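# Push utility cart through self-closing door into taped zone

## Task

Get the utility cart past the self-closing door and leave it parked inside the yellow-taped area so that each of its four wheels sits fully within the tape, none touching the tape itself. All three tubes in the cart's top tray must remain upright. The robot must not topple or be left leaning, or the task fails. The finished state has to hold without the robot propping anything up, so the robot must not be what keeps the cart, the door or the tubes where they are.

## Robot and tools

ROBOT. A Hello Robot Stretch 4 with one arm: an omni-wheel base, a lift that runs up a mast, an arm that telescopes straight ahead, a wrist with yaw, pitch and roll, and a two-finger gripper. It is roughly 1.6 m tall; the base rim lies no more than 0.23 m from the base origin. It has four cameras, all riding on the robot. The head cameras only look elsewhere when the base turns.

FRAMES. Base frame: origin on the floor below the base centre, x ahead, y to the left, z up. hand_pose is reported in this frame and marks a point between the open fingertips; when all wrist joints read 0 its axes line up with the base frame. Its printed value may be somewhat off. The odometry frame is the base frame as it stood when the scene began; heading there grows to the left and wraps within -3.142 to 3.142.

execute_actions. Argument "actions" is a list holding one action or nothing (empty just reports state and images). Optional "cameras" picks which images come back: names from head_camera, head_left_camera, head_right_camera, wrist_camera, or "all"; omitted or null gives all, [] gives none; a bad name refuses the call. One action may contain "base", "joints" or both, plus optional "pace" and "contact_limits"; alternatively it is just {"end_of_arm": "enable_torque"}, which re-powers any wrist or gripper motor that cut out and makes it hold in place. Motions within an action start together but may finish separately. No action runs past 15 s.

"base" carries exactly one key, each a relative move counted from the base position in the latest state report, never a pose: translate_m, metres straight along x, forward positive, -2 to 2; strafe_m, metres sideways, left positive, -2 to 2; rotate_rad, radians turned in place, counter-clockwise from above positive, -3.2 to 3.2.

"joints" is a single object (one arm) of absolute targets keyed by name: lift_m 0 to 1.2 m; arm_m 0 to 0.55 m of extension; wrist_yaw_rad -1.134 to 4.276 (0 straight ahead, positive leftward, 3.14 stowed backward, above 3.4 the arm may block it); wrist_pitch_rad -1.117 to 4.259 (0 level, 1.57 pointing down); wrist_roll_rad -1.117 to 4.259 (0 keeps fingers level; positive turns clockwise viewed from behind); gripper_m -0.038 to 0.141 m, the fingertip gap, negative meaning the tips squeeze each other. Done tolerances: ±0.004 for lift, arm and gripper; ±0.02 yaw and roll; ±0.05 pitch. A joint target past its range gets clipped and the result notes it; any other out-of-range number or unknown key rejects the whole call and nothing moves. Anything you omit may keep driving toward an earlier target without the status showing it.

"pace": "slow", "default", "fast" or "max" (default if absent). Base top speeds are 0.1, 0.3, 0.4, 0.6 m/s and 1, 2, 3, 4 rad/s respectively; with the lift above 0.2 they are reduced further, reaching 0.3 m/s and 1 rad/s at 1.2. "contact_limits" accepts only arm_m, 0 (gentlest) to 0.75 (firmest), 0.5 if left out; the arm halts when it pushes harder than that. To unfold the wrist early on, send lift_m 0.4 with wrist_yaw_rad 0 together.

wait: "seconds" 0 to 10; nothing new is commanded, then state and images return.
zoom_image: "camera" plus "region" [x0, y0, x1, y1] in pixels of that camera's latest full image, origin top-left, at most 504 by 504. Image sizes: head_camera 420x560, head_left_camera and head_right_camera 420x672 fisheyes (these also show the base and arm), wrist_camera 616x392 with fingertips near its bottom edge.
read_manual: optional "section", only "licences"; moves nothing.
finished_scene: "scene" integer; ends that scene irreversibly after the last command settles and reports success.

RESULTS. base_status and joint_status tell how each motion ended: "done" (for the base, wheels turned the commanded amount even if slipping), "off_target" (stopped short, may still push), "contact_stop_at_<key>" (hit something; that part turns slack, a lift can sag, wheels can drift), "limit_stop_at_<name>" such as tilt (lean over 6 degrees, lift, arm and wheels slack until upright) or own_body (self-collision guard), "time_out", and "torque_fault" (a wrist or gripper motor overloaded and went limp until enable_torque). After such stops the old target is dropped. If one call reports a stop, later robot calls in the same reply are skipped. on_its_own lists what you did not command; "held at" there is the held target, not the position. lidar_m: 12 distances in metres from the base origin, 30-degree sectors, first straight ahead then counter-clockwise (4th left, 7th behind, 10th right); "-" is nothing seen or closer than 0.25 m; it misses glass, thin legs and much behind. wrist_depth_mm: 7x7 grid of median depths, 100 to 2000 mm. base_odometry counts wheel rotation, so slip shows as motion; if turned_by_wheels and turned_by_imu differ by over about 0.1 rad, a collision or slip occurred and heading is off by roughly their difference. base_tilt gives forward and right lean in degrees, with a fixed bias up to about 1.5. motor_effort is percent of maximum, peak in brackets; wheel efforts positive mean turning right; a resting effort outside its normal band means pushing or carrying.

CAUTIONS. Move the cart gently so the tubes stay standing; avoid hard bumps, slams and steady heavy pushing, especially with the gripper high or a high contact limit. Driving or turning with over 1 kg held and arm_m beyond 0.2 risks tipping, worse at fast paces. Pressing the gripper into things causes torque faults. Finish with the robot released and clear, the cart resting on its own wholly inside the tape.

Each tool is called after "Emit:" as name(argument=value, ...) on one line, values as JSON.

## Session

Emit:
execute_actions(actions=[])

Scene clock: 0.00 s.
base_odometry: x=+0.000 y=+0.000 heading=+0.000 (m, m, rad; odometry frame)
turned_by_wheels: +0.000 (rad since the last result)
turned_by_imu: +0.000 (rad since the last result)
base_tilt: forward=-0.9 right=-0.2 (deg)
lidar_m: 1.60 1.54 0.77 0.62 0.58 0.67 0.88 0.88 0.97 1.55 1.69 1.98
base_status: not commanded
joint_positions: lift_m=+0.200 arm_m=+0.003 wrist_yaw_rad=+3.221 wrist_pitch_rad=+0.011 wrist_roll_rad=+0.006 gripper_m=+0.057
joint_status: not commanded
motor_effort: lift_m=+19 arm_m=-1 wrist_yaw_rad=+1 wrist_pitch_rad=-7 wrist_roll_rad=-2 gripper_m=+0 wheel_0=+0 wheel_1=+0 wheel_2=+0 (%)
hand_pose: x=-0.1211 y=+0.0643 z=+0.3754 quat_wxyz=(-0.040, -0.005, +0.003, +0.999) (m; base frame)
wrist_depth_mm: - - 132 1025 1060 904 683 / - - 122 189 1098 904 683 / - - 127 187 1098 904 683 / - 139 136 1025 1098 891 676 / 191 946 991 1042 1078 904 676 / 195 946 196 1042 193 854 676 / 195 820 891 109 917 768 668
pictures: head_camera, head_left_camera, head_right_camera, wrist_camera
camera_calibration (this result's frames):
wrist_camera: T_world_to_cam=[[-0.122415, 0.992342, 0.016518, -0.0768316], [0.0505773, 0.022859, -0.998459, 0.429697], [-0.991189, -0.121391, -0.0529882, 0.136481], [0, 0, 0, 1]] pos_world=[0.10414, 0.0829883, 0.437535]
Images, in order (width x height): head_camera 420x560, head_left_camera 420x672, head_right_camera 420x672, wrist_camera 616x392.

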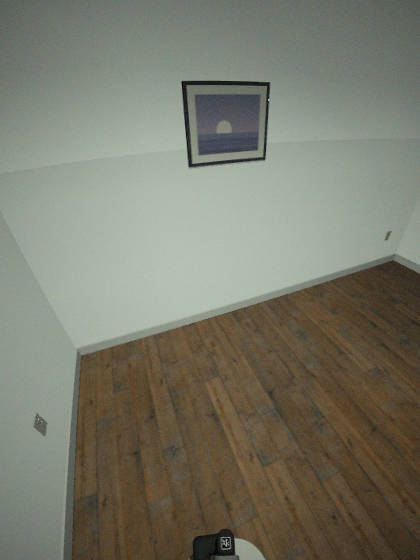

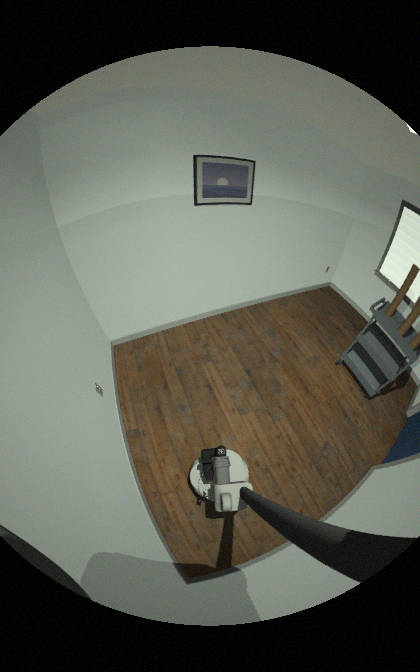

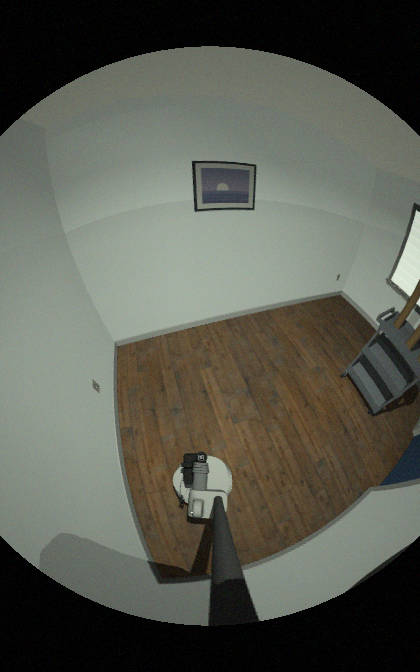

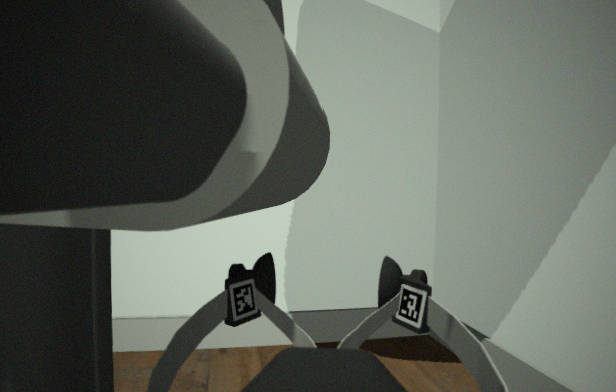

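Emit:
execute_actions(actions=[{"base":{"rotate_rad":-1.237}}], cameras=["head_camera","head_left_camera"])

Scene clock: 2.27 s.
base_odometry: x=+0.000 y=+0.000 heading=-1.237 (m, m, rad; odometry frame)
turned_by_wheels: -1.237 (rad since the last result)
turned_by_imu: -1.255 (rad since the last result)
base_tilt: forward=-0.9 right=-0.2 (deg)
lidar_m: 1.67 1.75 1.67 1.60 0.93 0.66 0.61 0.65 0.89 0.87 0.93 1.24
base_status: done
joint_positions: lift_m=+0.200 arm_m=+0.003 wrist_yaw_rad=+3.221 wrist_pitch_rad=+0.011 wrist_roll_rad=+0.006 gripper_m=+0.057
joint_status: not commanded
motor_effort: lift_m=+19(19) arm_m=-1(1) wrist_yaw_rad=+1(1) wrist_pitch_rad=-7(9) wrist_roll_rad=+0(0) gripper_m=-2(3) wheel_0=-1(4) wheel_1=-1(12) wheel_2=-1(5) (%)
hand_pose: x=-0.1211 y=+0.0643 z=+0.3754 quat_wxyz=(-0.040, -0.005, +0.003, +0.999) (m; base frame)
wrist_depth_mm: - - 132 741 715 691 676 / - - 122 189 715 691 683 / - - 127 187 723 699 683 / - 139 136 732 715 707 691 / 192 788 768 750 723 707 691 / 195 778 197 750 193 699 691 / 195 778 759 109 723 699 699
pictures: head_camera, head_left_camera
Images, in order (width x height): head_camera 420x560, head_left_camera 420x672.

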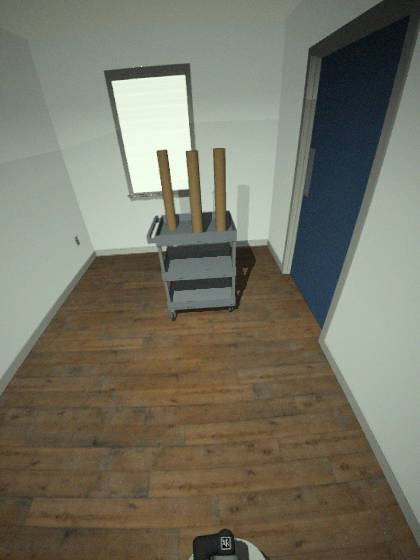

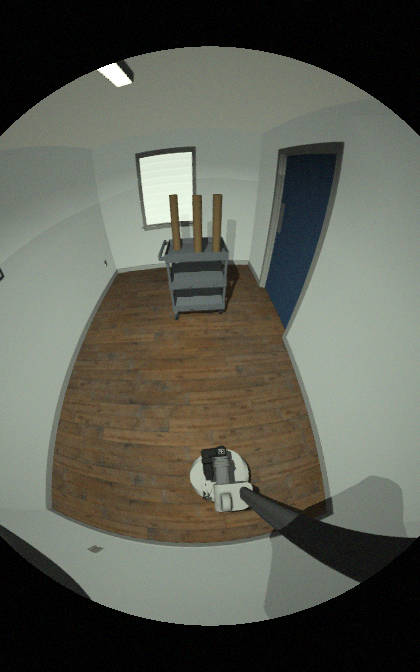

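Emit:
execute_actions(actions=[{"base":{"strafe_m":-0.56},"pace":"fast"}], cameras=[])

Emit:
execute_actions(actions=[{"base":{"translate_m":1.3},"pace":"fast","joints":{"lift_m":0.4}}], cameras=["head_left_camera"])

Scene clock: 5.73 s.
base_odometry: x=-0.529 y=-0.183 heading=-1.237 (m, m, rad; odometry frame)
turned_by_wheels: +0.000 (rad since the last result)
turned_by_imu: +0.001 (rad since the last result)
base_tilt: forward=-1.0 right=-0.3 (deg)
lidar_m: 1.18 1.76 2.28 2.17 0.88 0.65 0.59 0.46 0.35 0.29 0.33 0.46
base_status: done
joint_positions: lift_m=+0.200 arm_m=+0.003 wrist_yaw_rad=+3.221 wrist_pitch_rad=+0.011 wrist_roll_rad=+0.006 gripper_m=+0.057
joint_status: not commanded
motor_effort: lift_m=+19(19) arm_m=-1(1) wrist_yaw_rad=+0(0) wrist_pitch_rad=-8(10) wrist_roll_rad=-1(0) gripper_m=-2(2) wheel_0=-2(9) wheel_1=+0(12) wheel_2=+0(1) (%)
hand_pose: x=-0.1211 y=+0.0643 z=+0.3754 quat_wxyz=(-0.040, -0.005, +0.003, +0.999) (m; base frame)
wrist_depth_mm: - - 132 715 699 676 668 / - - 122 189 699 691 661 / - - 127 187 707 691 676 / - 139 136 723 707 691 676 / 191 676 750 732 707 691 676 / 195 707 197 723 192 691 676 / 195 661 741 109 707 691 683
pictures: none
No camera images: the call's "cameras" was empty. Leave "cameras" out to get every camera's image.

Scene clock: 10.33 s.
base_odometry: x=-0.104 y=-1.412 heading=-1.237 (m, m, rad; odometry frame)
turned_by_wheels: +0.000 (rad since the last result)
turned_by_imu: +0.004 (rad since the last result)
base_tilt: forward=-0.9 right=-0.2 (deg)
lidar_m: 1.10 0.52 0.57 2.20 2.28 2.02 1.32 0.43 0.29 0.26 0.36 0.49
base_status: done
joint_positions: lift_m=+0.400 arm_m=+0.003 wrist_yaw_rad=+3.221 wrist_pitch_rad=+0.011 wrist_roll_rad=+0.006 gripper_m=+0.057
joint_status: all done
motor_effort: lift_m=+21(23) arm_m=-1(1) wrist_yaw_rad=+0(1) wrist_pitch_rad=-10(9) wrist_roll_rad=+0(1) gripper_m=-1(5) wheel_0=-1(4) wheel_1=+0(5) wheel_2=+0(11) (%)
hand_pose: x=-0.1211 y=+0.0643 z=+0.5750 quat_wxyz=(-0.040, -0.005, +0.003, +0.999) (m; base frame)
wrist_depth_mm: - - 132 - 1863 1921 1863 / - - 122 189 1921 1921 1808 / - - 127 187 1921 1983 1863 / - 139 136 - 1983 1921 1921 / 191 621 991 - 1921 1983 1863 / 195 654 196 1921 193 1921 1863 / 195 621 1118 109 1336 1229 1397
pictures: head_left_camera
Images, in order (width x height): head_left_camera 420x672.

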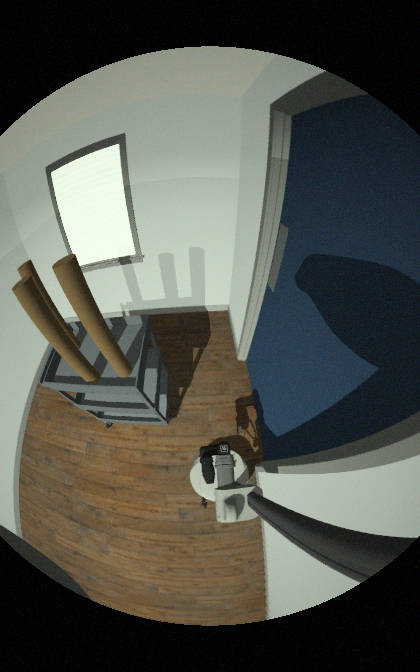

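Emit:
execute_actions(actions=[{"base":{"translate_m":0.56}}], cameras=[])

Emit:
execute_actions(actions=[{"base":{"strafe_m":-0.42},"pace":"slow"}], cameras=["head_right_camera"])

Emit:
execute_actions(actions=[{"base":{"rotate_rad":1.55}}], cameras=["head_left_camera"])

Scene clock: 14.30 s.
base_odometry: x=+0.080 y=-1.941 heading=-1.237 (m, m, rad; odometry frame)
turned_by_wheels: +0.000 (rad since the last result)
turned_by_imu: +0.002 (rad since the last result)
base_tilt: forward=-1.1 right=-0.2 (deg)
lidar_m: 1.04 1.29 0.36 0.34 0.35 2.59 1.24 0.53 0.36 0.32 0.37 0.50
base_status: done
joint_positions: lift_m=+0.400 arm_m=+0.003 wrist_yaw_rad=+3.221 wrist_pitch_rad=+0.011 wrist_roll_rad=+0.006 gripper_m=+0.057
joint_status: not commanded
motor_effort: lift_m=+21(21) arm_m=-1(1) wrist_yaw_rad=-1(1) wrist_pitch_rad=-10(9) wrist_roll_rad=-1(1) gripper_m=-1(3) wheel_0=+0(5) wheel_1=-2(6) wheel_2=+0(8) (%)
hand_pose: x=-0.1211 y=+0.0643 z=+0.5750 quat_wxyz=(-0.040, -0.005, +0.003, +0.999) (m; base frame)
wrist_depth_mm: - - 132 - - - - / - - 122 189 - - - / - - 127 187 - - - / - 139 136 - - - - / 191 661 976 - - - - / 194 668 197 1921 192 1983 1921 / 195 661 1078 109 1336 1255 1366
pictures: none
No camera images: the call's "cameras" was empty. Leave "cameras" out to get every camera's image.

Scene clock: 19.77 s.
base_odometry: x=-0.317 y=-2.078 heading=-1.238 (m, m, rad; odometry frame)
turned_by_wheels: +0.000 (rad since the last result)
turned_by_imu: +0.007 (rad since the last result)
base_tilt: forward=-1.0 right=-0.2 (deg)
lidar_m: 0.48 0.51 0.83 0.76 2.74 2.58 0.30 0.25 - 0.25 0.31 1.32
base_status: done
joint_positions: lift_m=+0.400 arm_m=+0.003 wrist_yaw_rad=+3.221 wrist_pitch_rad=+0.011 wrist_roll_rad=+0.006 gripper_m=+0.057
joint_status: not commanded
motor_effort: lift_m=+20(21) arm_m=-1(1) wrist_yaw_rad=+0(3) wrist_pitch_rad=-7(10) wrist_roll_rad=-1(2) gripper_m=-4(2) wheel_0=+1(16) wheel_1=-3(11) wheel_2=+0(4) (%)
hand_pose: x=-0.1211 y=+0.0642 z=+0.5750 quat_wxyz=(-0.040, -0.005, +0.003, +0.999) (m; base frame)
wrist_depth_mm: - - 132 512 597 - - / - - 122 189 603 - - / - - 127 187 603 - - / - 139 136 525 609 - - / 191 330 402 535 603 - - / 195 340 196 535 193 1983 1983 / 195 329 418 109 1255 1255 1366
pictures: head_right_camera
Images, in order (width x height): head_right_camera 420x672.

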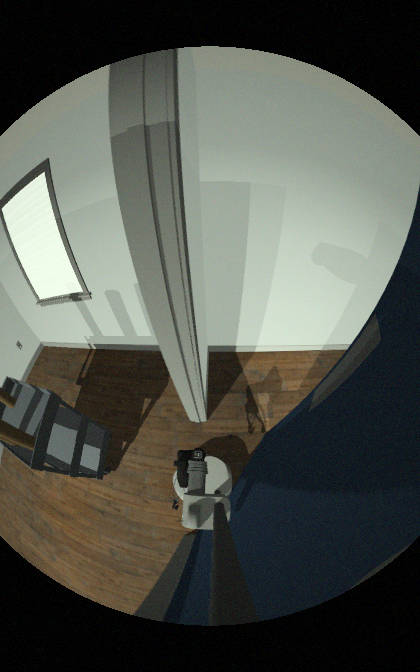

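Scene clock: 22.23 s.
base_odometry: x=-0.317 y=-2.078 heading=+0.312 (m, m, rad; odometry frame)
turned_by_wheels: +1.550 (rad since the last result)
turned_by_imu: +1.572 (rad since the last result)
base_tilt: forward=-1.0 right=-0.3 (deg)
lidar_m: 0.74 2.70 2.59 0.27 0.25 - 0.25 0.28 1.32 0.46 0.49 0.82
base_status: done
joint_positions: lift_m=+0.400 arm_m=+0.003 wrist_yaw_rad=+3.221 wrist_pitch_rad=+0.011 wrist_roll_rad=+0.006 gripper_m=+0.057
joint_status: not commanded
motor_effort: lift_m=+19(20) arm_m=-1(1) wrist_yaw_rad=+1(1) wrist_pitch_rad=-8(9) wrist_roll_rad=-1(0) gripper_m=-4(2) wheel_0=+1(8) wheel_1=+0(19) wheel_2=-1(10) (%)
hand_pose: x=-0.1211 y=+0.0643 z=+0.5751 quat_wxyz=(-0.040, -0.005, +0.003, +0.999) (m; base frame)
wrist_depth_mm: - - 132 314 277 239 218 / - - 122 189 278 241 219 / - - 127 187 279 243 220 / - 139 136 314 279 242 219 / 191 469 404 332 276 242 220 / 196 488 196 325 192 238 220 / 195 480 397 109 274 228 220
pictures: head_left_camera
Images, in order (width x height): head_left_camera 420x672.

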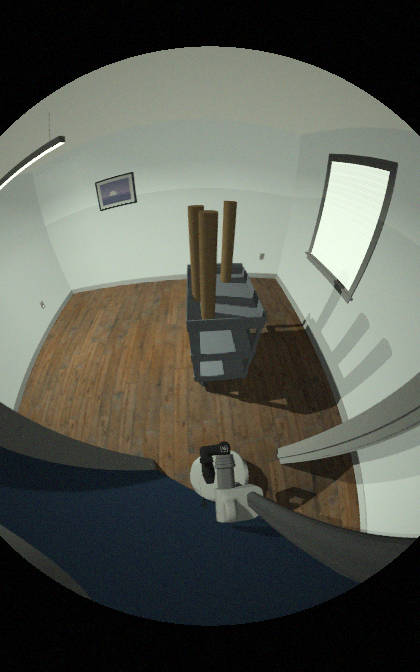

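Emit:
execute_actions(actions=[{"base":{"translate_m":0.15},"pace":"slow"}], cameras=[])

Emit:
execute_actions(actions=[{"joints":{"wrist_yaw_rad":0}}], cameras=[])

Emit:
execute_actions(actions=[{"joints":{"wrist_roll_rad":1.57,"gripper_m":0.135,"lift_m":0.32}}], cameras=["head_camera","wrist_camera"])

Scene clock: 25.50 s.
base_odometry: x=-0.174 y=-2.032 heading=+0.312 (m, m, rad; odometry frame)
turned_by_wheels: +0.000 (rad since the last result)
turned_by_imu: +0.004 (rad since the last result)
base_tilt: forward=-1.0 right=-0.2 (deg)
lidar_m: 0.59 2.54 2.60 0.48 0.25 0.25 - 0.25 0.40 0.48 1.30 0.64
base_status: done
joint_positions: lift_m=+0.400 arm_m=+0.003 wrist_yaw_rad=+3.221 wrist_pitch_rad=+0.011 wrist_roll_rad=+0.006 gripper_m=+0.057
joint_status: not commanded
motor_effort: lift_m=+19(19) arm_m=-1(1) wrist_yaw_rad=+1(0) wrist_pitch_rad=-8(9) wrist_roll_rad=-1(0) gripper_m=-7(4) wheel_0=-2(9) wheel_1=+0(6) wheel_2=+3(16) (%)
hand_pose: x=-0.1211 y=+0.0643 z=+0.5751 quat_wxyz=(-0.040, -0.005, +0.003, +0.999) (m; base frame)
wrist_depth_mm: - - 132 306 289 267 252 / - - 122 189 289 266 253 / - - 127 186 293 270 253 / - 139 136 309 293 268 253 / 192 370 347 319 290 270 255 / 195 377 196 315 193 268 256 / 195 377 345 109 289 263 257
pictures: none
No camera images: the call's "cameras" was empty. Leave "cameras" out to get every camera's image.

Scene clock: 27.97 s.
base_odometry: x=-0.174 y=-2.032 heading=+0.313 (m, m, rad; odometry frame)
turned_by_wheels: +0.000 (rad since the last result)
turned_by_imu: +0.001 (rad since the last result)
base_tilt: forward=-0.9 right=-0.2 (deg)
lidar_m: 0.60 2.58 2.59 0.45 0.25 0.25 - 0.25 0.39 0.48 1.30 0.65
base_status: not commanded
joint_positions: lift_m=+0.400 arm_m=+0.003 wrist_yaw_rad=+0.001 wrist_pitch_rad=+0.011 wrist_roll_rad=+0.006 gripper_m=+0.057
joint_status: all done
motor_effort: lift_m=+19(19) arm_m=-1(1) wrist_yaw_rad=-2(9) wrist_pitch_rad=-10(8) wrist_roll_rad=-1(0) gripper_m=+0(4) wheel_0=-2(2) wheel_1=+0(0) wheel_2=+3(3) (%)
hand_pose: x=+0.4619 y=-0.0873 z=+0.5751 quat_wxyz=(+1.000, +0.003, +0.005, +0.000) (m; base frame)
wrist_depth_mm: - 404 402 399 394 394 1863 / - 539 549 535 521 415 1863 / - - - - - - 1863 / - - - - - - 1808 / - 439 750 891 809 535 1808 / 1756 418 197 410 192 407 1756 / 1255 436 904 109 413 404 1336
pictures: none
No camera images: the call's "cameras" was empty. Leave "cameras" out to get every camera's image.

Scene clock: 29.73 s.
base_odometry: x=-0.174 y=-2.032 heading=+0.313 (m, m, rad; odometry frame)
turned_by_wheels: +0.000 (rad since the last result)
turned_by_imu: +0.000 (rad since the last result)
base_tilt: forward=-1.0 right=-0.3 (deg)
lidar_m: 0.61 2.54 2.58 0.45 0.25 0.25 - 0.25 0.41 0.45 1.29 0.64
base_status: not commanded
joint_positions: lift_m=+0.320 arm_m=+0.003 wrist_yaw_rad=+0.000 wrist_pitch_rad=+0.011 wrist_roll_rad=+1.570 gripper_m=+0.135
joint_status: all done
motor_effort: lift_m=+17(18) arm_m=-1(1) wrist_yaw_rad=-3(2) wrist_pitch_rad=-9(10) wrist_roll_rad=+1(7) gripper_m=+1(0) wheel_0=-2(2) wheel_1=+0(0) wheel_2=+3(3) (%)
hand_pose: x=+0.4619 y=-0.0873 z=+0.4953 quat_wxyz=(+0.708, +0.707, +0.004, -0.004) (m; base frame)
wrist_depth_mm: - - - - - 1182 778 / 415 462 - 404 413 647 421 / 418 535 991 407 1921 831 564 / 421 539 1008 410 - 820 559 / 421 544 1025 407 - 750 549 / 421 512 842 413 976 196 549 / 424 508 - 109 - 683 544
pictures: head_camera, wrist_camera
camera_calibration (this result's frames):
wrist_camera: T_world_to_cam=[[0.03242, -0.0242044, -0.999181, 0.485768], [-0.0422444, 0.99878, -0.0255654, 0.169571], [0.998581, 0.0430386, 0.031358, -0.244227], [0, 0, 0, 1]] pos_world=[0.235295, -0.147095, 0.497364]
Images, in order (width x height): head_camera 420x560, wrist_camera 616x392.

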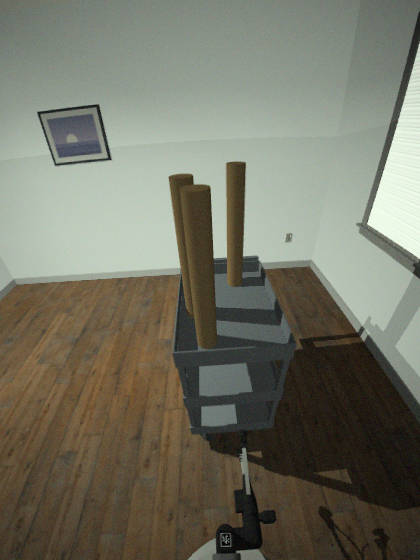

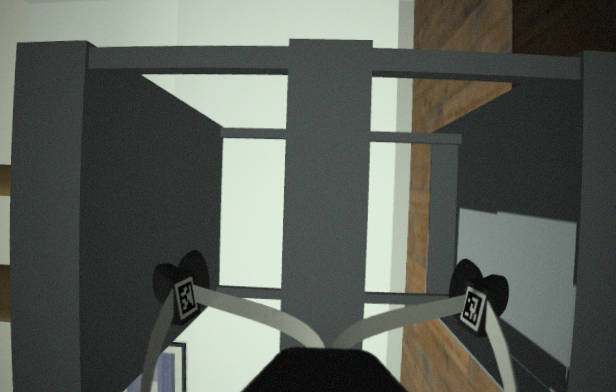

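Emit:
execute_actions(actions=[{"base":{"translate_m":0.135},"joints":{"arm_m":0.063},"pace":"slow"}], cameras=["wrist_camera"])

Emit:
execute_actions(actions=[{"joints":{"gripper_m":0.02}}], cameras=["wrist_camera"])

Emit:
execute_actions(actions=[{"base":{"translate_m":-0.75},"pace":"slow"}])

Scene clock: 32.93 s.
base_odometry: x=-0.046 y=-1.991 heading=+0.313 (m, m, rad; odometry frame)
turned_by_wheels: +0.000 (rad since the last result)
turned_by_imu: +0.001 (rad since the last result)
base_tilt: forward=-0.9 right=-0.2 (deg)
lidar_m: 0.47 0.51 2.58 0.66 0.34 0.25 - 0.25 0.32 0.54 1.27 0.51
base_status: done
joint_positions: lift_m=+0.320 arm_m=+0.062 wrist_yaw_rad=+0.000 wrist_pitch_rad=+0.011 wrist_roll_rad=+1.570 gripper_m=+0.135
joint_status: all done
motor_effort: lift_m=+18(18) arm_m=+5(6) wrist_yaw_rad=-2(2) wrist_pitch_rad=-9(10) wrist_roll_rad=+2(0) gripper_m=-3(2) wheel_0=+2(5) wheel_1=+1(3) wheel_2=+0(4) (%)
hand_pose: x=+0.5215 y=-0.0874 z=+0.4952 quat_wxyz=(+0.708, +0.707, +0.004, -0.004) (m; base frame)
wrist_depth_mm: 389 - - 213 211 1182 778 / 373 564 - 212 211 1160 535 / 368 535 809 213 211 778 544 / 370 544 - 213 213 809 544 / 373 544 809 214 213 750 535 / 384 512 216 213 212 196 530 / 382 508 - 109 213 683 539
pictures: wrist_camera
camera_calibration (this result's frames):
wrist_camera: T_world_to_cam=[[0.0324514, -0.02418, -0.999181, 0.483743], [-0.0419801, 0.998792, -0.025534, 0.172009], [0.998591, 0.0427743, 0.0313971, -0.303751], [0, 0, 0, 1]] pos_world=[0.294846, -0.147112, 0.497276]
Images, in order (width x height): wrist_camera 616x392.

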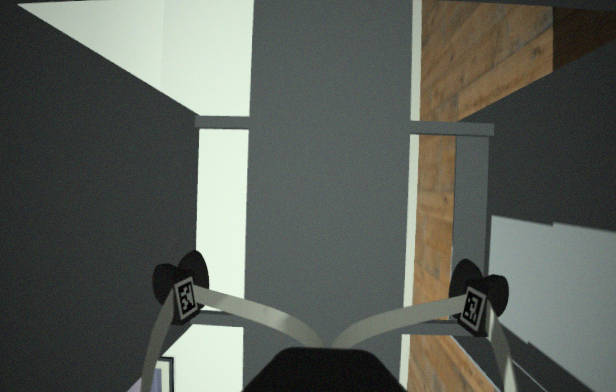

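Scene clock: 35.03 s.
base_odometry: x=-0.046 y=-1.991 heading=+0.313 (m, m, rad; odometry frame)
turned_by_wheels: +0.000 (rad since the last result)
turned_by_imu: +0.001 (rad since the last result)
base_tilt: forward=-0.9 right=-0.2 (deg)
lidar_m: 0.45 0.47 2.58 0.71 0.35 0.25 - 0.25 0.32 0.51 1.29 0.48
base_status: not commanded
joint_positions: lift_m=+0.320 arm_m=+0.063 wrist_yaw_rad=+0.003 wrist_pitch_rad=+0.007 wrist_roll_rad=+1.570 gripper_m=+0.021
joint_status: all done
motor_effort: lift_m=+17(18) arm_m=+1(5) wrist_yaw_rad=-10(16) wrist_pitch_rad=+2(8) wrist_roll_rad=-2(2) gripper_m=-31(30) wheel_0=+1(2) wheel_1=+0(1) wheel_2=+4(4) (%)
hand_pose: x=+0.5225 y=-0.0865 z=+0.4963 quat_wxyz=(+0.707, +0.707, +0.004, -0.001) (m; base frame)
wrist_depth_mm: 370 - - 192 191 1229 798 / 366 517 - 193 191 1229 535 / 359 521 768 193 191 759 559 / 366 525 - 194 191 778 554 / 366 535 788 194 193 768 549 / 375 469 189 195 193 177 535 / 375 488 - 109 191 699 504
pictures: wrist_camera
camera_calibration (this result's frames):
wrist_camera: T_world_to_cam=[[0.0363355, -0.0235036, -0.999063, 0.482836], [-0.0450056, 0.998671, -0.0251312, 0.172548], [0.998326, 0.0458766, 0.0352294, -0.306318], [0, 0, 0, 1]] pos_world=[0.296026, -0.146917, 0.497511]
Images, in order (width x height): wrist_camera 616x392.

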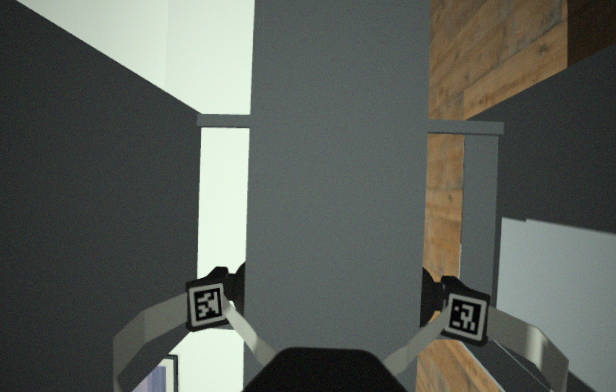

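Scene clock: 43.80 s.
base_odometry: x=-0.759 y=-2.222 heading=+0.313 (m, m, rad; odometry frame)
turned_by_wheels: +0.000 (rad since the last result)
turned_by_imu: -0.001 (rad since the last result)
base_tilt: forward=-0.9 right=-0.1 (deg)
lidar_m: 0.45 0.55 0.26 0.25 - 0.25 0.32 1.66 1.34 1.26 0.66 0.46
base_status: done
joint_positions: lift_m=+0.320 arm_m=+0.063 wrist_yaw_rad=-0.002 wrist_pitch_rad=+0.008 wrist_roll_rad=+1.570 gripper_m=+0.021
joint_status: not commanded
motor_effort: lift_m=+16(17) arm_m=-1(1) wrist_yaw_rad=+6(11) wrist_pitch_rad=+0(2) wrist_roll_rad=+0(1) gripper_m=-29(34) wheel_0=-5(14) wheel_1=+0(12) wheel_2=+2(22) (%)
hand_pose: x=+0.5224 y=-0.0880 z=+0.4962 quat_wxyz=(+0.707, +0.707, +0.002, -0.003) (m; base frame)
wrist_depth_mm: 359 508 707 160 158 991 535 / 366 521 - 166 164 732 559 / 362 525 788 172 170 750 559 / 366 530 788 179 178 778 554 / 368 535 741 186 184 759 549 / 379 473 186 194 192 179 539 / 377 - - 109 197 1138 480
pictures: head_camera, head_left_camera, head_right_camera, wrist_camera
camera_calibration (this result's frames):
wrist_camera: T_world_to_cam=[[0.0353013, -0.0240988, -0.999086, 0.483117], [-0.0397294, 0.998885, -0.0254978, 0.171513], [0.998587, 0.0405932, 0.0343045, -0.306292], [0, 0, 0, 1]] pos_world=[0.295618, -0.147246, 0.497556]
Images, in order (width x height): head_camera 420x560, head_left_camera 420x672, head_right_camera 420x672, wrist_camera 616x392.

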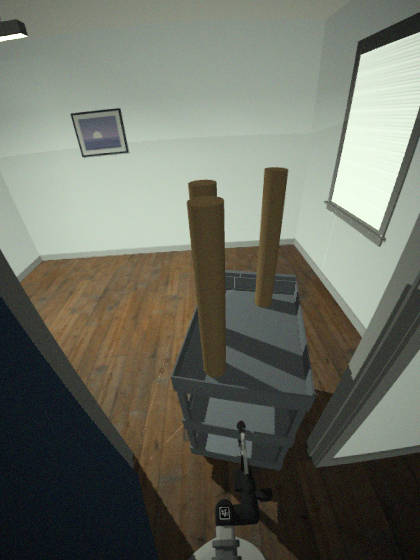

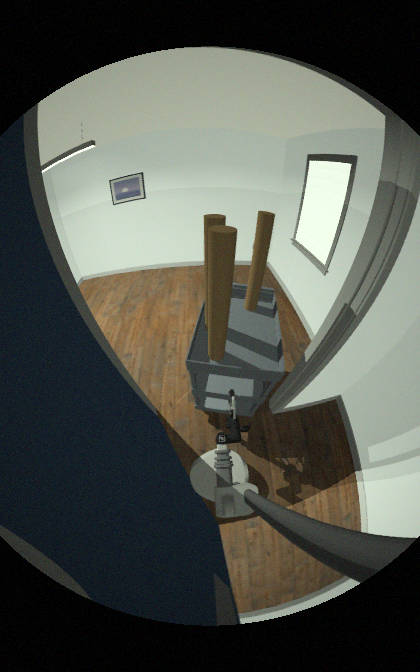

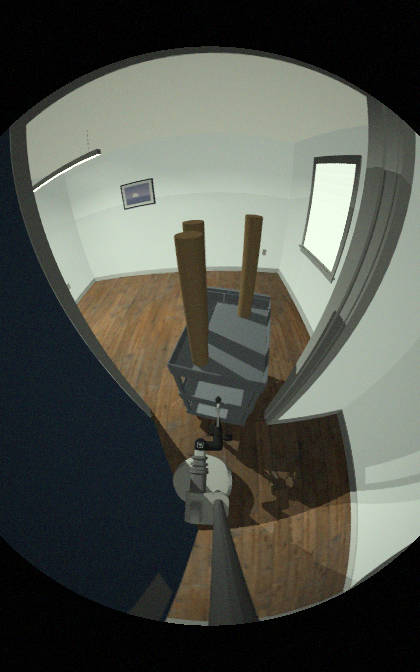

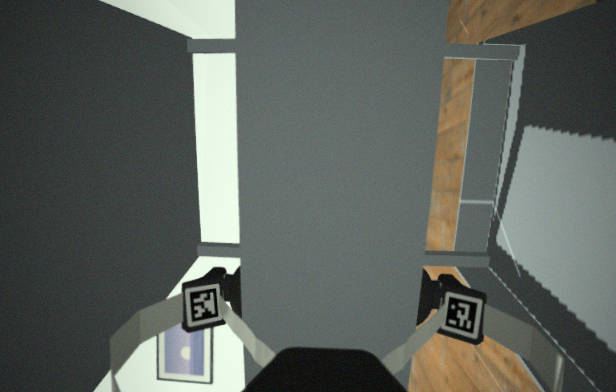

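Emit:
execute_actions(actions=[{"base":{"strafe_m":0.1},"pace":"slow"}], cameras=[])

Emit:
execute_actions(actions=[{"base":{"translate_m":-0.3},"pace":"slow"}], cameras=["head_camera","head_left_camera","head_right_camera"])

Scene clock: 46.40 s.
base_odometry: x=-0.790 y=-2.127 heading=+0.312 (m, m, rad; odometry frame)
turned_by_wheels: -0.001 (rad since the last result)
turned_by_imu: -0.001 (rad since the last result)
base_tilt: forward=-0.9 right=-0.2 (deg)
lidar_m: 0.44 0.42 0.25 0.26 - 0.25 0.37 1.68 1.45 1.35 0.77 0.43
base_status: done
joint_positions: lift_m=+0.320 arm_m=+0.063 wrist_yaw_rad=-0.008 wrist_pitch_rad=+0.008 wrist_roll_rad=+1.569 gripper_m=+0.021
joint_status: not commanded
on_its_own: wrist_yaw_rad is at rest, and its effort (+25) is outside its rest range (-13 to +13)
motor_effort: lift_m=+16(16) arm_m=-1(1) wrist_yaw_rad=+25(34) wrist_pitch_rad=-2(1) wrist_roll_rad=+1(2) gripper_m=-28(28) wheel_0=-7(15) wheel_1=+0(6) wheel_2=-4(4) (%)
hand_pose: x=+0.5219 y=-0.0897 z=+0.4960 quat_wxyz=(+0.708, +0.707, +0.000, -0.006) (m; base frame)
wrist_depth_mm: 364 512 146 141 140 668 569 / 368 525 699 150 147 707 554 / 364 525 723 158 156 750 554 / 370 535 723 168 166 798 554 / 368 535 - 180 178 741 544 / 379 480 187 193 190 179 525 / 379 - - 109 200 1118 459
pictures: none
No camera images: the call's "cameras" was empty. Leave "cameras" out to get every camera's image.

Scene clock: 50.70 s.
base_odometry: x=-1.075 y=-2.219 heading=+0.312 (m, m, rad; odometry frame)
turned_by_wheels: +0.000 (rad since the last result)
turned_by_imu: +0.002 (rad since the last result)
base_tilt: forward=-0.9 right=-0.2 (deg)
lidar_m: 0.45 0.36 0.25 - 0.27 0.25 1.32 1.35 1.47 1.36 1.11 0.43
base_status: done
joint_positions: lift_m=+0.320 arm_m=+0.063 wrist_yaw_rad=+0.005 wrist_pitch_rad=+0.009 wrist_roll_rad=+1.569 gripper_m=+0.021
joint_status: not commanded
on_its_own: wrist_yaw_rad is at rest, and its effort (-16) is outside its rest range (-13 to +13)
motor_effort: lift_m=+16(16) arm_m=-1(1) wrist_yaw_rad=-16(22) wrist_pitch_rad=-4(5) wrist_roll_rad=-1(1) gripper_m=-28(31) wheel_0=-1(12) wheel_1=+2(2) wheel_2=+4(9) (%)
hand_pose: x=+0.5230 y=-0.0859 z=+0.4958 quat_wxyz=(+0.708, +0.707, +0.005, -0.001) (m; base frame)
wrist_depth_mm: 362 517 683 150 149 676 574 / 366 521 707 157 155 715 554 / 364 530 715 165 163 750 549 / 370 539 798 173 172 788 549 / 370 544 798 182 181 750 539 / 379 473 187 193 191 180 535 / 379 - - 109 198 1098 492
pictures: head_camera, head_left_camera, head_right_camera
Images, in order (width x height): head_camera 420x560, head_left_camera 420x672, head_right_camera 420x672.

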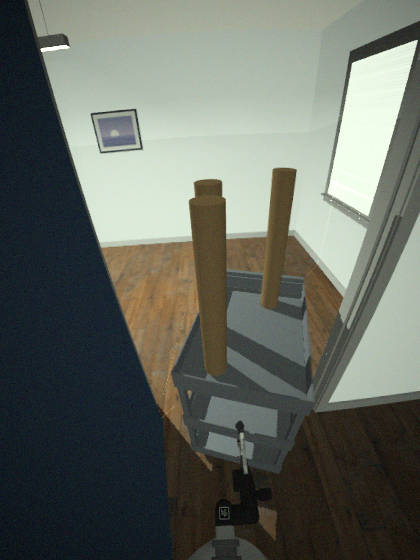

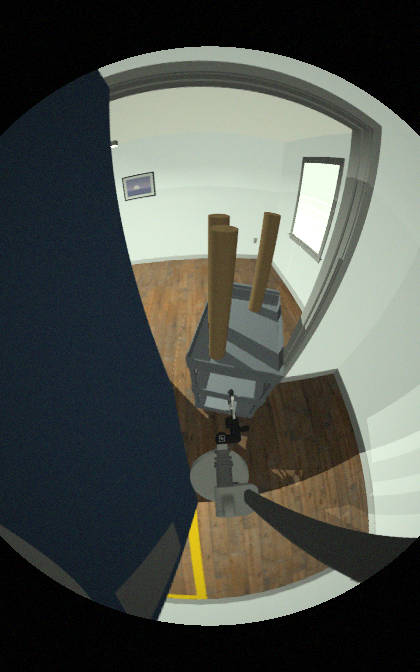

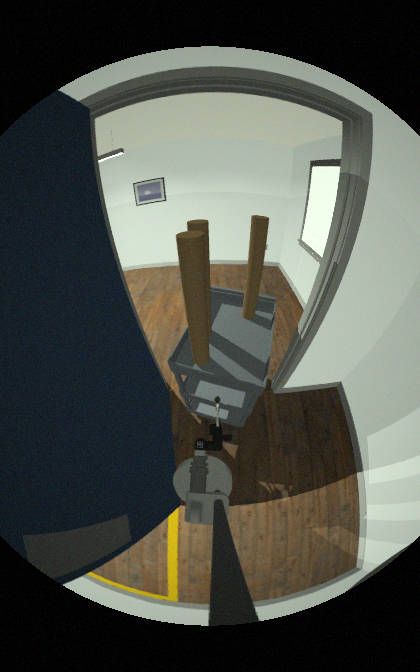

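Emit:
execute_actions(actions=[{"base":{"translate_m":-0.35},"pace":"slow"}], cameras=["head_camera","head_left_camera","head_right_camera"])

Scene clock: 55.67 s.
base_odometry: x=-1.408 y=-2.326 heading=+0.312 (m, m, rad; odometry frame)
turned_by_wheels: +0.000 (rad since the last result)
turned_by_imu: +0.002 (rad since the last result)
base_tilt: forward=-0.8 right=-0.2 (deg)
lidar_m: 0.46 0.25 0.25 2.31 1.44 1.01 0.96 1.03 1.39 1.38 1.44 0.48
base_status: done
joint_positions: lift_m=+0.320 arm_m=+0.063 wrist_yaw_rad=+0.008 wrist_pitch_rad=+0.009 wrist_roll_rad=+1.569 gripper_m=+0.021
joint_status: not commanded
on_its_own: wrist_yaw_rad is at rest, and its effort (-21) is outside its rest range (-13 to +13)
motor_effort: lift_m=+16(16) arm_m=-1(1) wrist_yaw_rad=-21(22) wrist_pitch_rad=-5(5) wrist_roll_rad=+1(1) gripper_m=-27(26) wheel_0=-1(2) wheel_1=+0(4) wheel_2=+2(10) (%)
hand_pose: x=+0.5232 y=-0.0852 z=+0.4957 quat_wxyz=(+0.708, +0.707, +0.006, -0.001) (m; base frame)
wrist_depth_mm: 364 535 - 165 163 1205 564 / 368 521 723 169 167 723 549 / 366 525 - 175 174 750 554 / 366 535 798 181 179 778 544 / 368 539 750 187 185 798 544 / 379 477 186 193 191 180 539 / 377 - - 109 195 1078 492
pictures: head_camera, head_left_camera, head_right_camera
Images, in order (width x height): head_camera 420x560, head_left_camera 420x672, head_right_camera 420x672.

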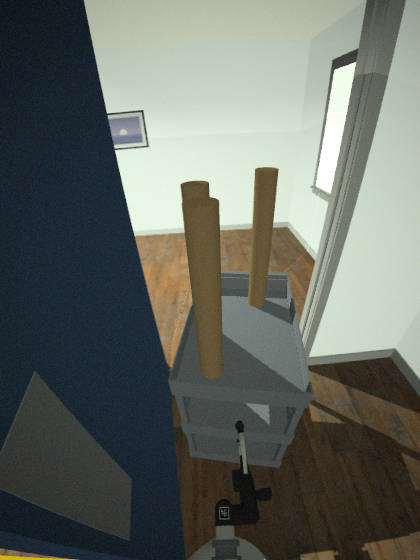

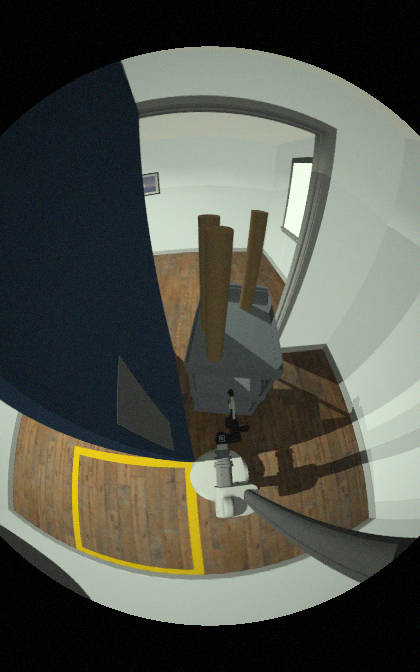

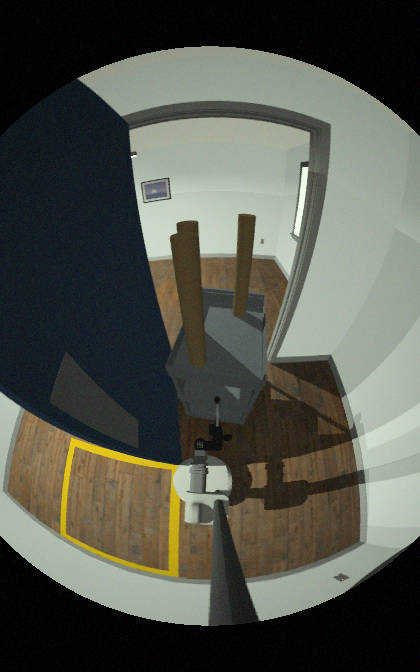

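Emit:
execute_actions(actions=[{"base":{"translate_m":-0.64},"pace":"slow"}], cameras=["head_left_camera","head_right_camera"])

Scene clock: 64.47 s.
base_odometry: x=-2.017 y=-2.523 heading=+0.312 (m, m, rad; odometry frame)
turned_by_wheels: +0.000 (rad since the last result)
turned_by_imu: -0.002 (rad since the last result)
base_tilt: forward=-1.1 right=-0.3 (deg)
lidar_m: 0.44 1.75 2.40 1.55 0.50 0.33 0.33 0.33 0.48 1.27 1.45 0.37
base_status: done
joint_positions: lift_m=+0.320 arm_m=+0.064 wrist_yaw_rad=-0.003 wrist_pitch_rad=+0.008 wrist_roll_rad=+1.570 gripper_m=+0.021
joint_status: not commanded
motor_effort: lift_m=+17(17) arm_m=-5(6) wrist_yaw_rad=+6(45) wrist_pitch_rad=-4(10) wrist_roll_rad=+1(1) gripper_m=-26(37) wheel_0=-2(18) wheel_1=+0(6) wheel_2=-1(11) (%)
hand_pose: x=+0.5230 y=-0.0882 z=+0.4960 quat_wxyz=(+0.707, +0.707, +0.002, -0.004) (m; base frame)
wrist_depth_mm: 364 473 - - - - - / 368 492 - - - - 554 / 366 525 107 106 105 106 554 / 366 535 128 122 119 539 525 / 368 1098 165 147 144 1008 492 / 377 1336 184 187 182 179 459 / 377 382 1464 109 221 1078 407
pictures: head_left_camera, head_right_camera
Images, in order (width x height): head_left_camera 420x672, head_right_camera 420x672.

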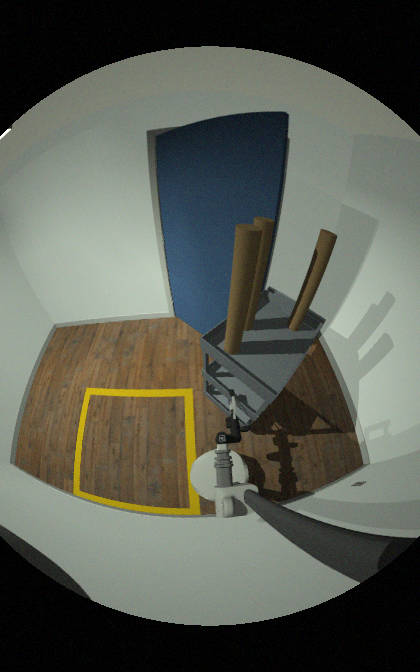

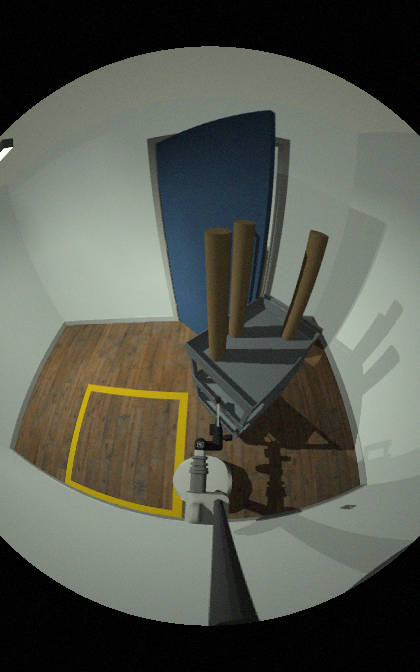

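Emit:
execute_actions(actions=[{"joints":{"gripper_m":0.135}}], cameras=[])

Emit:
execute_actions(actions=[{"base":{"strafe_m":0.42}}], cameras=[])

Emit:
execute_actions(actions=[{"joints":{"wrist_yaw_rad":-1.1}}], cameras=[])

Emit:
execute_actions(actions=[{"base":{"translate_m":0.2}}], cameras=["head_right_camera","wrist_camera"])

Scene clock: 67.13 s.
base_odometry: x=-2.017 y=-2.523 heading=+0.312 (m, m, rad; odometry frame)
turned_by_wheels: +0.000 (rad since the last result)
turned_by_imu: +0.001 (rad since the last result)
base_tilt: forward=-0.9 right=-0.2 (deg)
lidar_m: 0.47 1.80 2.39 1.58 0.51 0.37 0.32 0.35 0.48 1.26 1.45 0.38
base_status: not commanded
joint_positions: lift_m=+0.320 arm_m=+0.064 wrist_yaw_rad=+0.000 wrist_pitch_rad=+0.010 wrist_roll_rad=+1.570 gripper_m=+0.135
joint_status: all done
motor_effort: lift_m=+17(17) arm_m=-4(5) wrist_yaw_rad=+0(11) wrist_pitch_rad=-7(8) wrist_roll_rad=+1(3) gripper_m=-1(24) wheel_0=+0(1) wheel_1=+1(1) wheel_2=-2(2) (%)
hand_pose: x=+0.5229 y=-0.0876 z=+0.4955 quat_wxyz=(+0.708, +0.707, +0.003, -0.004) (m; base frame)
wrist_depth_mm: 366 488 - - - - 559 / 373 525 107 105 105 108 549 / 368 530 123 121 119 609 544 / 368 544 151 142 140 1078 539 / 373 1464 220 173 170 1060 492 / 384 1499 212 208 204 196 459 / 392 399 402 109 392 891 424
pictures: none
No camera images: the call's "cameras" was empty. Leave "cameras" out to get every camera's image.

Scene clock: 69.93 s.
base_odometry: x=-2.146 y=-2.123 heading=+0.312 (m, m, rad; odometry frame)
turned_by_wheels: +0.000 (rad since the last result)
turned_by_imu: +0.000 (rad since the last result)
base_tilt: forward=-0.9 right=-0.2 (deg)
lidar_m: 1.73 1.79 2.00 1.65 0.54 0.36 0.31 0.35 0.50 1.33 0.69 0.68
base_status: done
joint_positions: lift_m=+0.320 arm_m=+0.064 wrist_yaw_rad=+0.000 wrist_pitch_rad=+0.010 wrist_roll_rad=+1.570 gripper_m=+0.135
joint_status: not commanded
motor_effort: lift_m=+17(17) arm_m=-4(3) wrist_yaw_rad=+1(1) wrist_pitch_rad=-7(7) wrist_roll_rad=+0(0) gripper_m=-3(4) wheel_0=+1(7) wheel_1=+0(8) wheel_2=-1(2) (%)
hand_pose: x=+0.5229 y=-0.0875 z=+0.4955 quat_wxyz=(+0.708, +0.707, +0.003, -0.004) (m; base frame)
wrist_depth_mm: 1499 1464 1464 1430 1430 1182 778 / 1464 1464 1464 1430 1430 1182 778 / 1499 1499 1430 1464 1430 1160 788 / 1499 1499 1464 1464 1430 1182 778 / 1499 1464 1430 1430 1430 1060 759 / 1499 1499 1430 1464 1464 196 759 / 1499 1499 1464 109 1430 1078 750
pictures: none
No camera images: the call's "cameras" was empty. Leave "cameras" out to get every camera's image.

Scene clock: 71.13 s.
base_odometry: x=-2.146 y=-2.123 heading=+0.312 (m, m, rad; odometry frame)
turned_by_wheels: +0.000 (rad since the last result)
turned_by_imu: +0.000 (rad since the last result)
base_tilt: forward=-0.8 right=-0.2 (deg)
lidar_m: 1.72 1.79 1.98 1.63 0.52 0.36 0.35 0.37 0.53 1.30 0.69 0.69
base_status: not commanded
joint_positions: lift_m=+0.320 arm_m=+0.064 wrist_yaw_rad=-1.099 wrist_pitch_rad=+0.010 wrist_roll_rad=+1.570 gripper_m=+0.135
joint_status: all done
motor_effort: lift_m=+17(17) arm_m=-3(3) wrist_yaw_rad=-4(5) wrist_pitch_rad=-7(7) wrist_roll_rad=+1(0) gripper_m=+1(1) wheel_0=+1(1) wheel_1=+0(0) wheel_2=-1(1) (%)
hand_pose: x=+0.2876 y=-0.2967 z=+0.4954 quat_wxyz=(+0.601, +0.604, -0.366, -0.373) (m; base frame)
wrist_depth_mm: 1618 1576 1576 1576 1537 1205 778 / 1708 1708 1756 1661 1661 1205 788 / 1921 1756 1756 1756 1756 1118 741 / - 559 1118 544 1863 750 535 / 1008 539 1008 525 - 759 508 / - 521 820 508 1098 197 496 / 535 508 1025 109 1042 768 480
pictures: none
No camera images: the call's "cameras" was empty. Leave "cameras" out to get every camera's image.

Scene clock: 73.20 s.
base_odometry: x=-1.956 y=-2.062 heading=+0.313 (m, m, rad; odometry frame)
turned_by_wheels: +0.000 (rad since the last result)
turned_by_imu: +0.001 (rad since the last result)
base_tilt: forward=-0.9 right=-0.3 (deg)
lidar_m: 1.50 1.59 1.98 1.88 0.84 0.58 0.52 0.56 0.79 0.64 0.55 0.56
base_status: done
joint_positions: lift_m=+0.320 arm_m=+0.064 wrist_yaw_rad=-1.100 wrist_pitch_rad=+0.010 wrist_roll_rad=+1.570 gripper_m=+0.135
joint_status: not commanded
motor_effort: lift_m=+17(17) arm_m=-3(4) wrist_yaw_rad=+0(3) wrist_pitch_rad=-8(9) wrist_roll_rad=+0(1) gripper_m=+1(1) wheel_0=+0(3) wheel_1=-1(5) wheel_2=+2(9) (%)
hand_pose: x=+0.2876 y=-0.2967 z=+0.4954 quat_wxyz=(+0.601, +0.604, -0.366, -0.373) (m; base frame)
wrist_depth_mm: 462 473 477 449 455 455 445 / 445 521 1661 436 1618 1182 554 / 427 530 1042 421 1756 798 569 / 415 535 1008 404 1863 820 564 / 399 539 - 389 - 750 544 / 392 508 820 377 917 197 539 / 379 377 1618 109 1661 627 525
pictures: head_right_camera, wrist_camera
camera_calibration (this result's frames):
wrist_camera: T_world_to_cam=[[-0.00666729, -0.0401981, -0.999169, 0.492939], [0.871005, 0.490608, -0.02555, -0.0420124], [0.491228, -0.870452, 0.0317417, -0.186447], [0, 0, 0, 1]] pos_world=[0.131467, -0.121866, 0.497375]
Images, in order (width x height): head_right_camera 420x672, wrist_camera 616x392.

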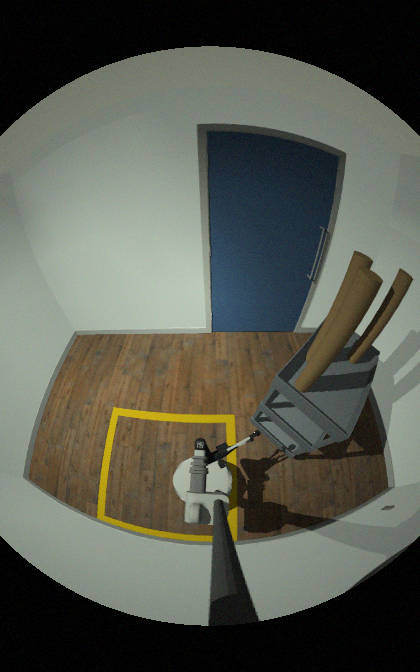

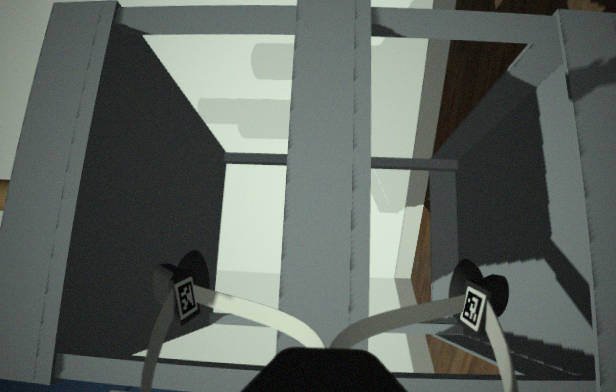

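Emit:
execute_actions(actions=[{"base":{"strafe_m":-0.235}}], cameras=["wrist_camera"])

Emit:
execute_actions(actions=[{"joints":{"gripper_m":0.025}}], cameras=["wrist_camera"])

Emit:
execute_actions(actions=[{"base":{"strafe_m":0.35},"pace":"slow"}], cameras=["head_right_camera","wrist_camera"])

Scene clock: 75.73 s.
base_odometry: x=-1.884 y=-2.285 heading=+0.313 (m, m, rad; odometry frame)
turned_by_wheels: +0.000 (rad since the last result)
turned_by_imu: +0.001 (rad since the last result)
base_tilt: forward=-0.9 right=-0.1 (deg)
lidar_m: 0.46 1.58 2.15 2.14 0.83 0.59 0.53 0.58 0.81 1.57 0.36 0.37
base_status: done
joint_positions: lift_m=+0.320 arm_m=+0.064 wrist_yaw_rad=-1.100 wrist_pitch_rad=+0.010 wrist_roll_rad=+1.570 gripper_m=+0.135
joint_status: not commanded
motor_effort: lift_m=+17(17) arm_m=-3(3) wrist_yaw_rad=-1(3) wrist_pitch_rad=-7(7) wrist_roll_rad=+0(0) gripper_m=+1(2) wheel_0=-3(6) wheel_1=+1(8) wheel_2=+1(2) (%)
hand_pose: x=+0.2875 y=-0.2967 z=+0.4954 quat_wxyz=(+0.601, +0.604, -0.366, -0.373) (m; base frame)
wrist_depth_mm: 263 262 258 250 251 603 723 / 336 1499 1464 240 242 1025 484 / 364 1537 1576 233 233 1182 699 / 370 535 1618 225 227 798 549 / 373 544 1756 219 219 759 544 / 382 508 211 211 211 198 539 / 379 512 1618 109 206 750 539
pictures: wrist_camera
camera_calibration (this result's frames):
wrist_camera: T_world_to_cam=[[-0.00666825, -0.040198, -0.999169, 0.492908], [0.871016, 0.49059, -0.0255501, -0.0420156], [0.491209, -0.870463, 0.0317417, -0.186441], [0, 0, 0, 1]] pos_world=[0.131465, -0.121864, 0.497343]
Images, in order (width x height): wrist_camera 616x392.

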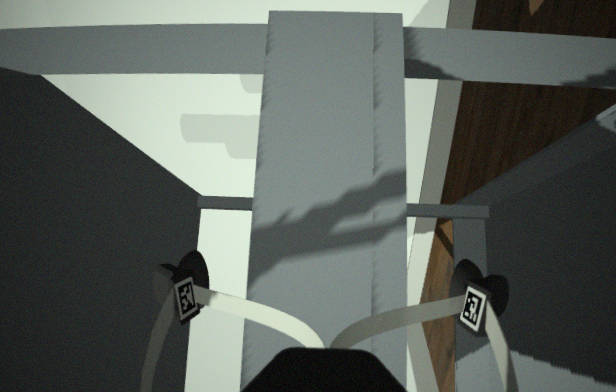

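Scene clock: 77.77 s.
base_odometry: x=-1.884 y=-2.285 heading=+0.312 (m, m, rad; odometry frame)
turned_by_wheels: +0.000 (rad since the last result)
turned_by_imu: +0.000 (rad since the last result)
base_tilt: forward=-0.9 right=-0.1 (deg)
lidar_m: 0.45 1.58 2.12 2.13 0.82 0.57 0.53 0.57 0.77 1.58 0.35 0.36
base_status: not commanded
joint_positions: lift_m=+0.320 arm_m=+0.064 wrist_yaw_rad=-1.098 wrist_pitch_rad=+0.010 wrist_roll_rad=+1.570 gripper_m=+0.026
joint_status: all done
motor_effort: lift_m=+17(17) arm_m=-3(3) wrist_yaw_rad=-6(24) wrist_pitch_rad=-9(8) wrist_roll_rad=-1(0) gripper_m=-27(25) wheel_0=-4(5) wheel_1=+1(1) wheel_2=+1(2) (%)
hand_pose: x=+0.2881 y=-0.2966 z=+0.4953 quat_wxyz=(+0.602, +0.605, -0.366, -0.372) (m; base frame)
wrist_depth_mm: 238 237 236 224 224 227 227 / 351 1464 1464 217 217 1098 750 / 366 1537 1537 211 211 1182 699 / 368 535 1661 205 204 768 554 / 368 535 741 198 198 768 544 / 379 477 187 193 192 180 539 / 377 492 1576 109 187 732 500
pictures: wrist_camera
camera_calibration (this result's frames):
wrist_camera: T_world_to_cam=[[-0.0064973, -0.0401188, -0.999174, 0.492882], [0.870187, 0.492065, -0.0254159, -0.0418879], [0.492678, -0.869634, 0.0317138, -0.186772], [0, 0, 0, 1]] pos_world=[0.131671, -0.122038, 0.497333]
Images, in order (width x height): wrist_camera 616x392.

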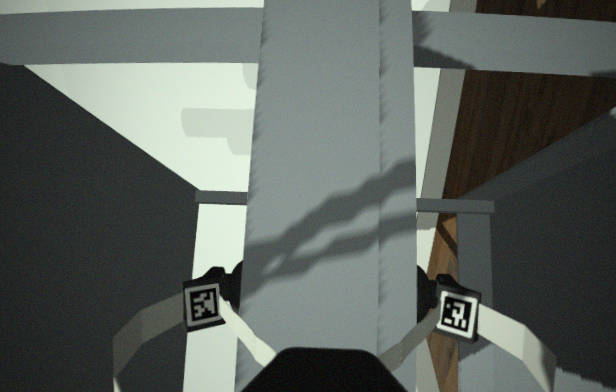

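Scene clock: 82.40 s.
base_odometry: x=-1.991 y=-1.952 heading=+0.312 (m, m, rad; odometry frame)
turned_by_wheels: +0.000 (rad since the last result)
turned_by_imu: -0.002 (rad since the last result)
base_tilt: forward=-1.0 right=-0.2 (deg)
lidar_m: 1.51 1.58 1.91 1.76 0.80 0.58 0.56 0.58 0.80 0.50 0.29 0.35
base_status: done
joint_positions: lift_m=+0.320 arm_m=+0.064 wrist_yaw_rad=-1.102 wrist_pitch_rad=+0.010 wrist_roll_rad=+1.568 gripper_m=+0.026
joint_status: not commanded
motor_effort: lift_m=+17(17) arm_m=-3(3) wrist_yaw_rad=+7(19) wrist_pitch_rad=-7(6) wrist_roll_rad=+4(6) gripper_m=-23(30) wheel_0=-3(9) wheel_1=-1(0) wheel_2=-1(3) (%)
hand_pose: x=+0.2867 y=-0.2969 z=+0.4954 quat_wxyz=(+0.601, +0.603, -0.367, -0.374) (m; base frame)
wrist_depth_mm: 359 508 691 147 146 668 554 / 366 512 707 155 153 723 549 / 364 525 707 163 161 741 554 / 366 530 809 172 170 778 549 / 368 539 798 183 181 759 544 / 379 477 187 195 192 180 539 / 379 1008 1618 109 200 1098 500
pictures: head_right_camera, wrist_camera
camera_calibration (this result's frames):
wrist_camera: T_world_to_cam=[[-0.00803792, -0.0410376, -0.999125, 0.493075], [0.872295, 0.488229, -0.0270709, -0.0415616], [0.488913, -0.87175, 0.0318726, -0.185963], [0, 0, 0, 1]] pos_world=[0.131137, -0.121587, 0.497446]
Images, in order (width x height): head_right_camera 420x672, wrist_camera 616x392.

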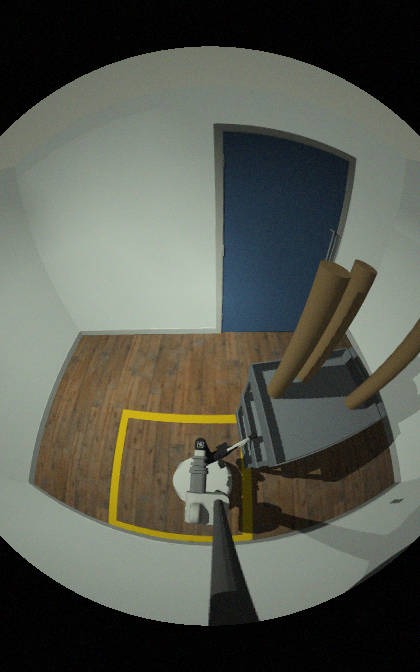

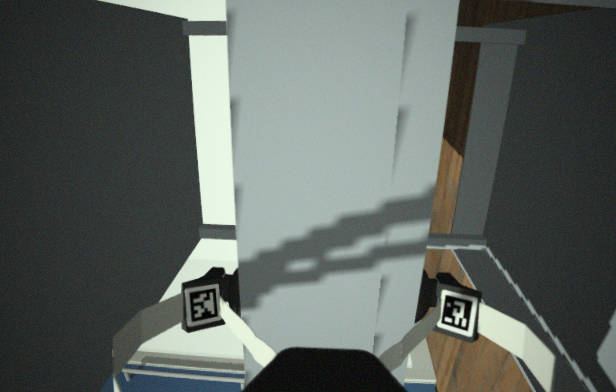

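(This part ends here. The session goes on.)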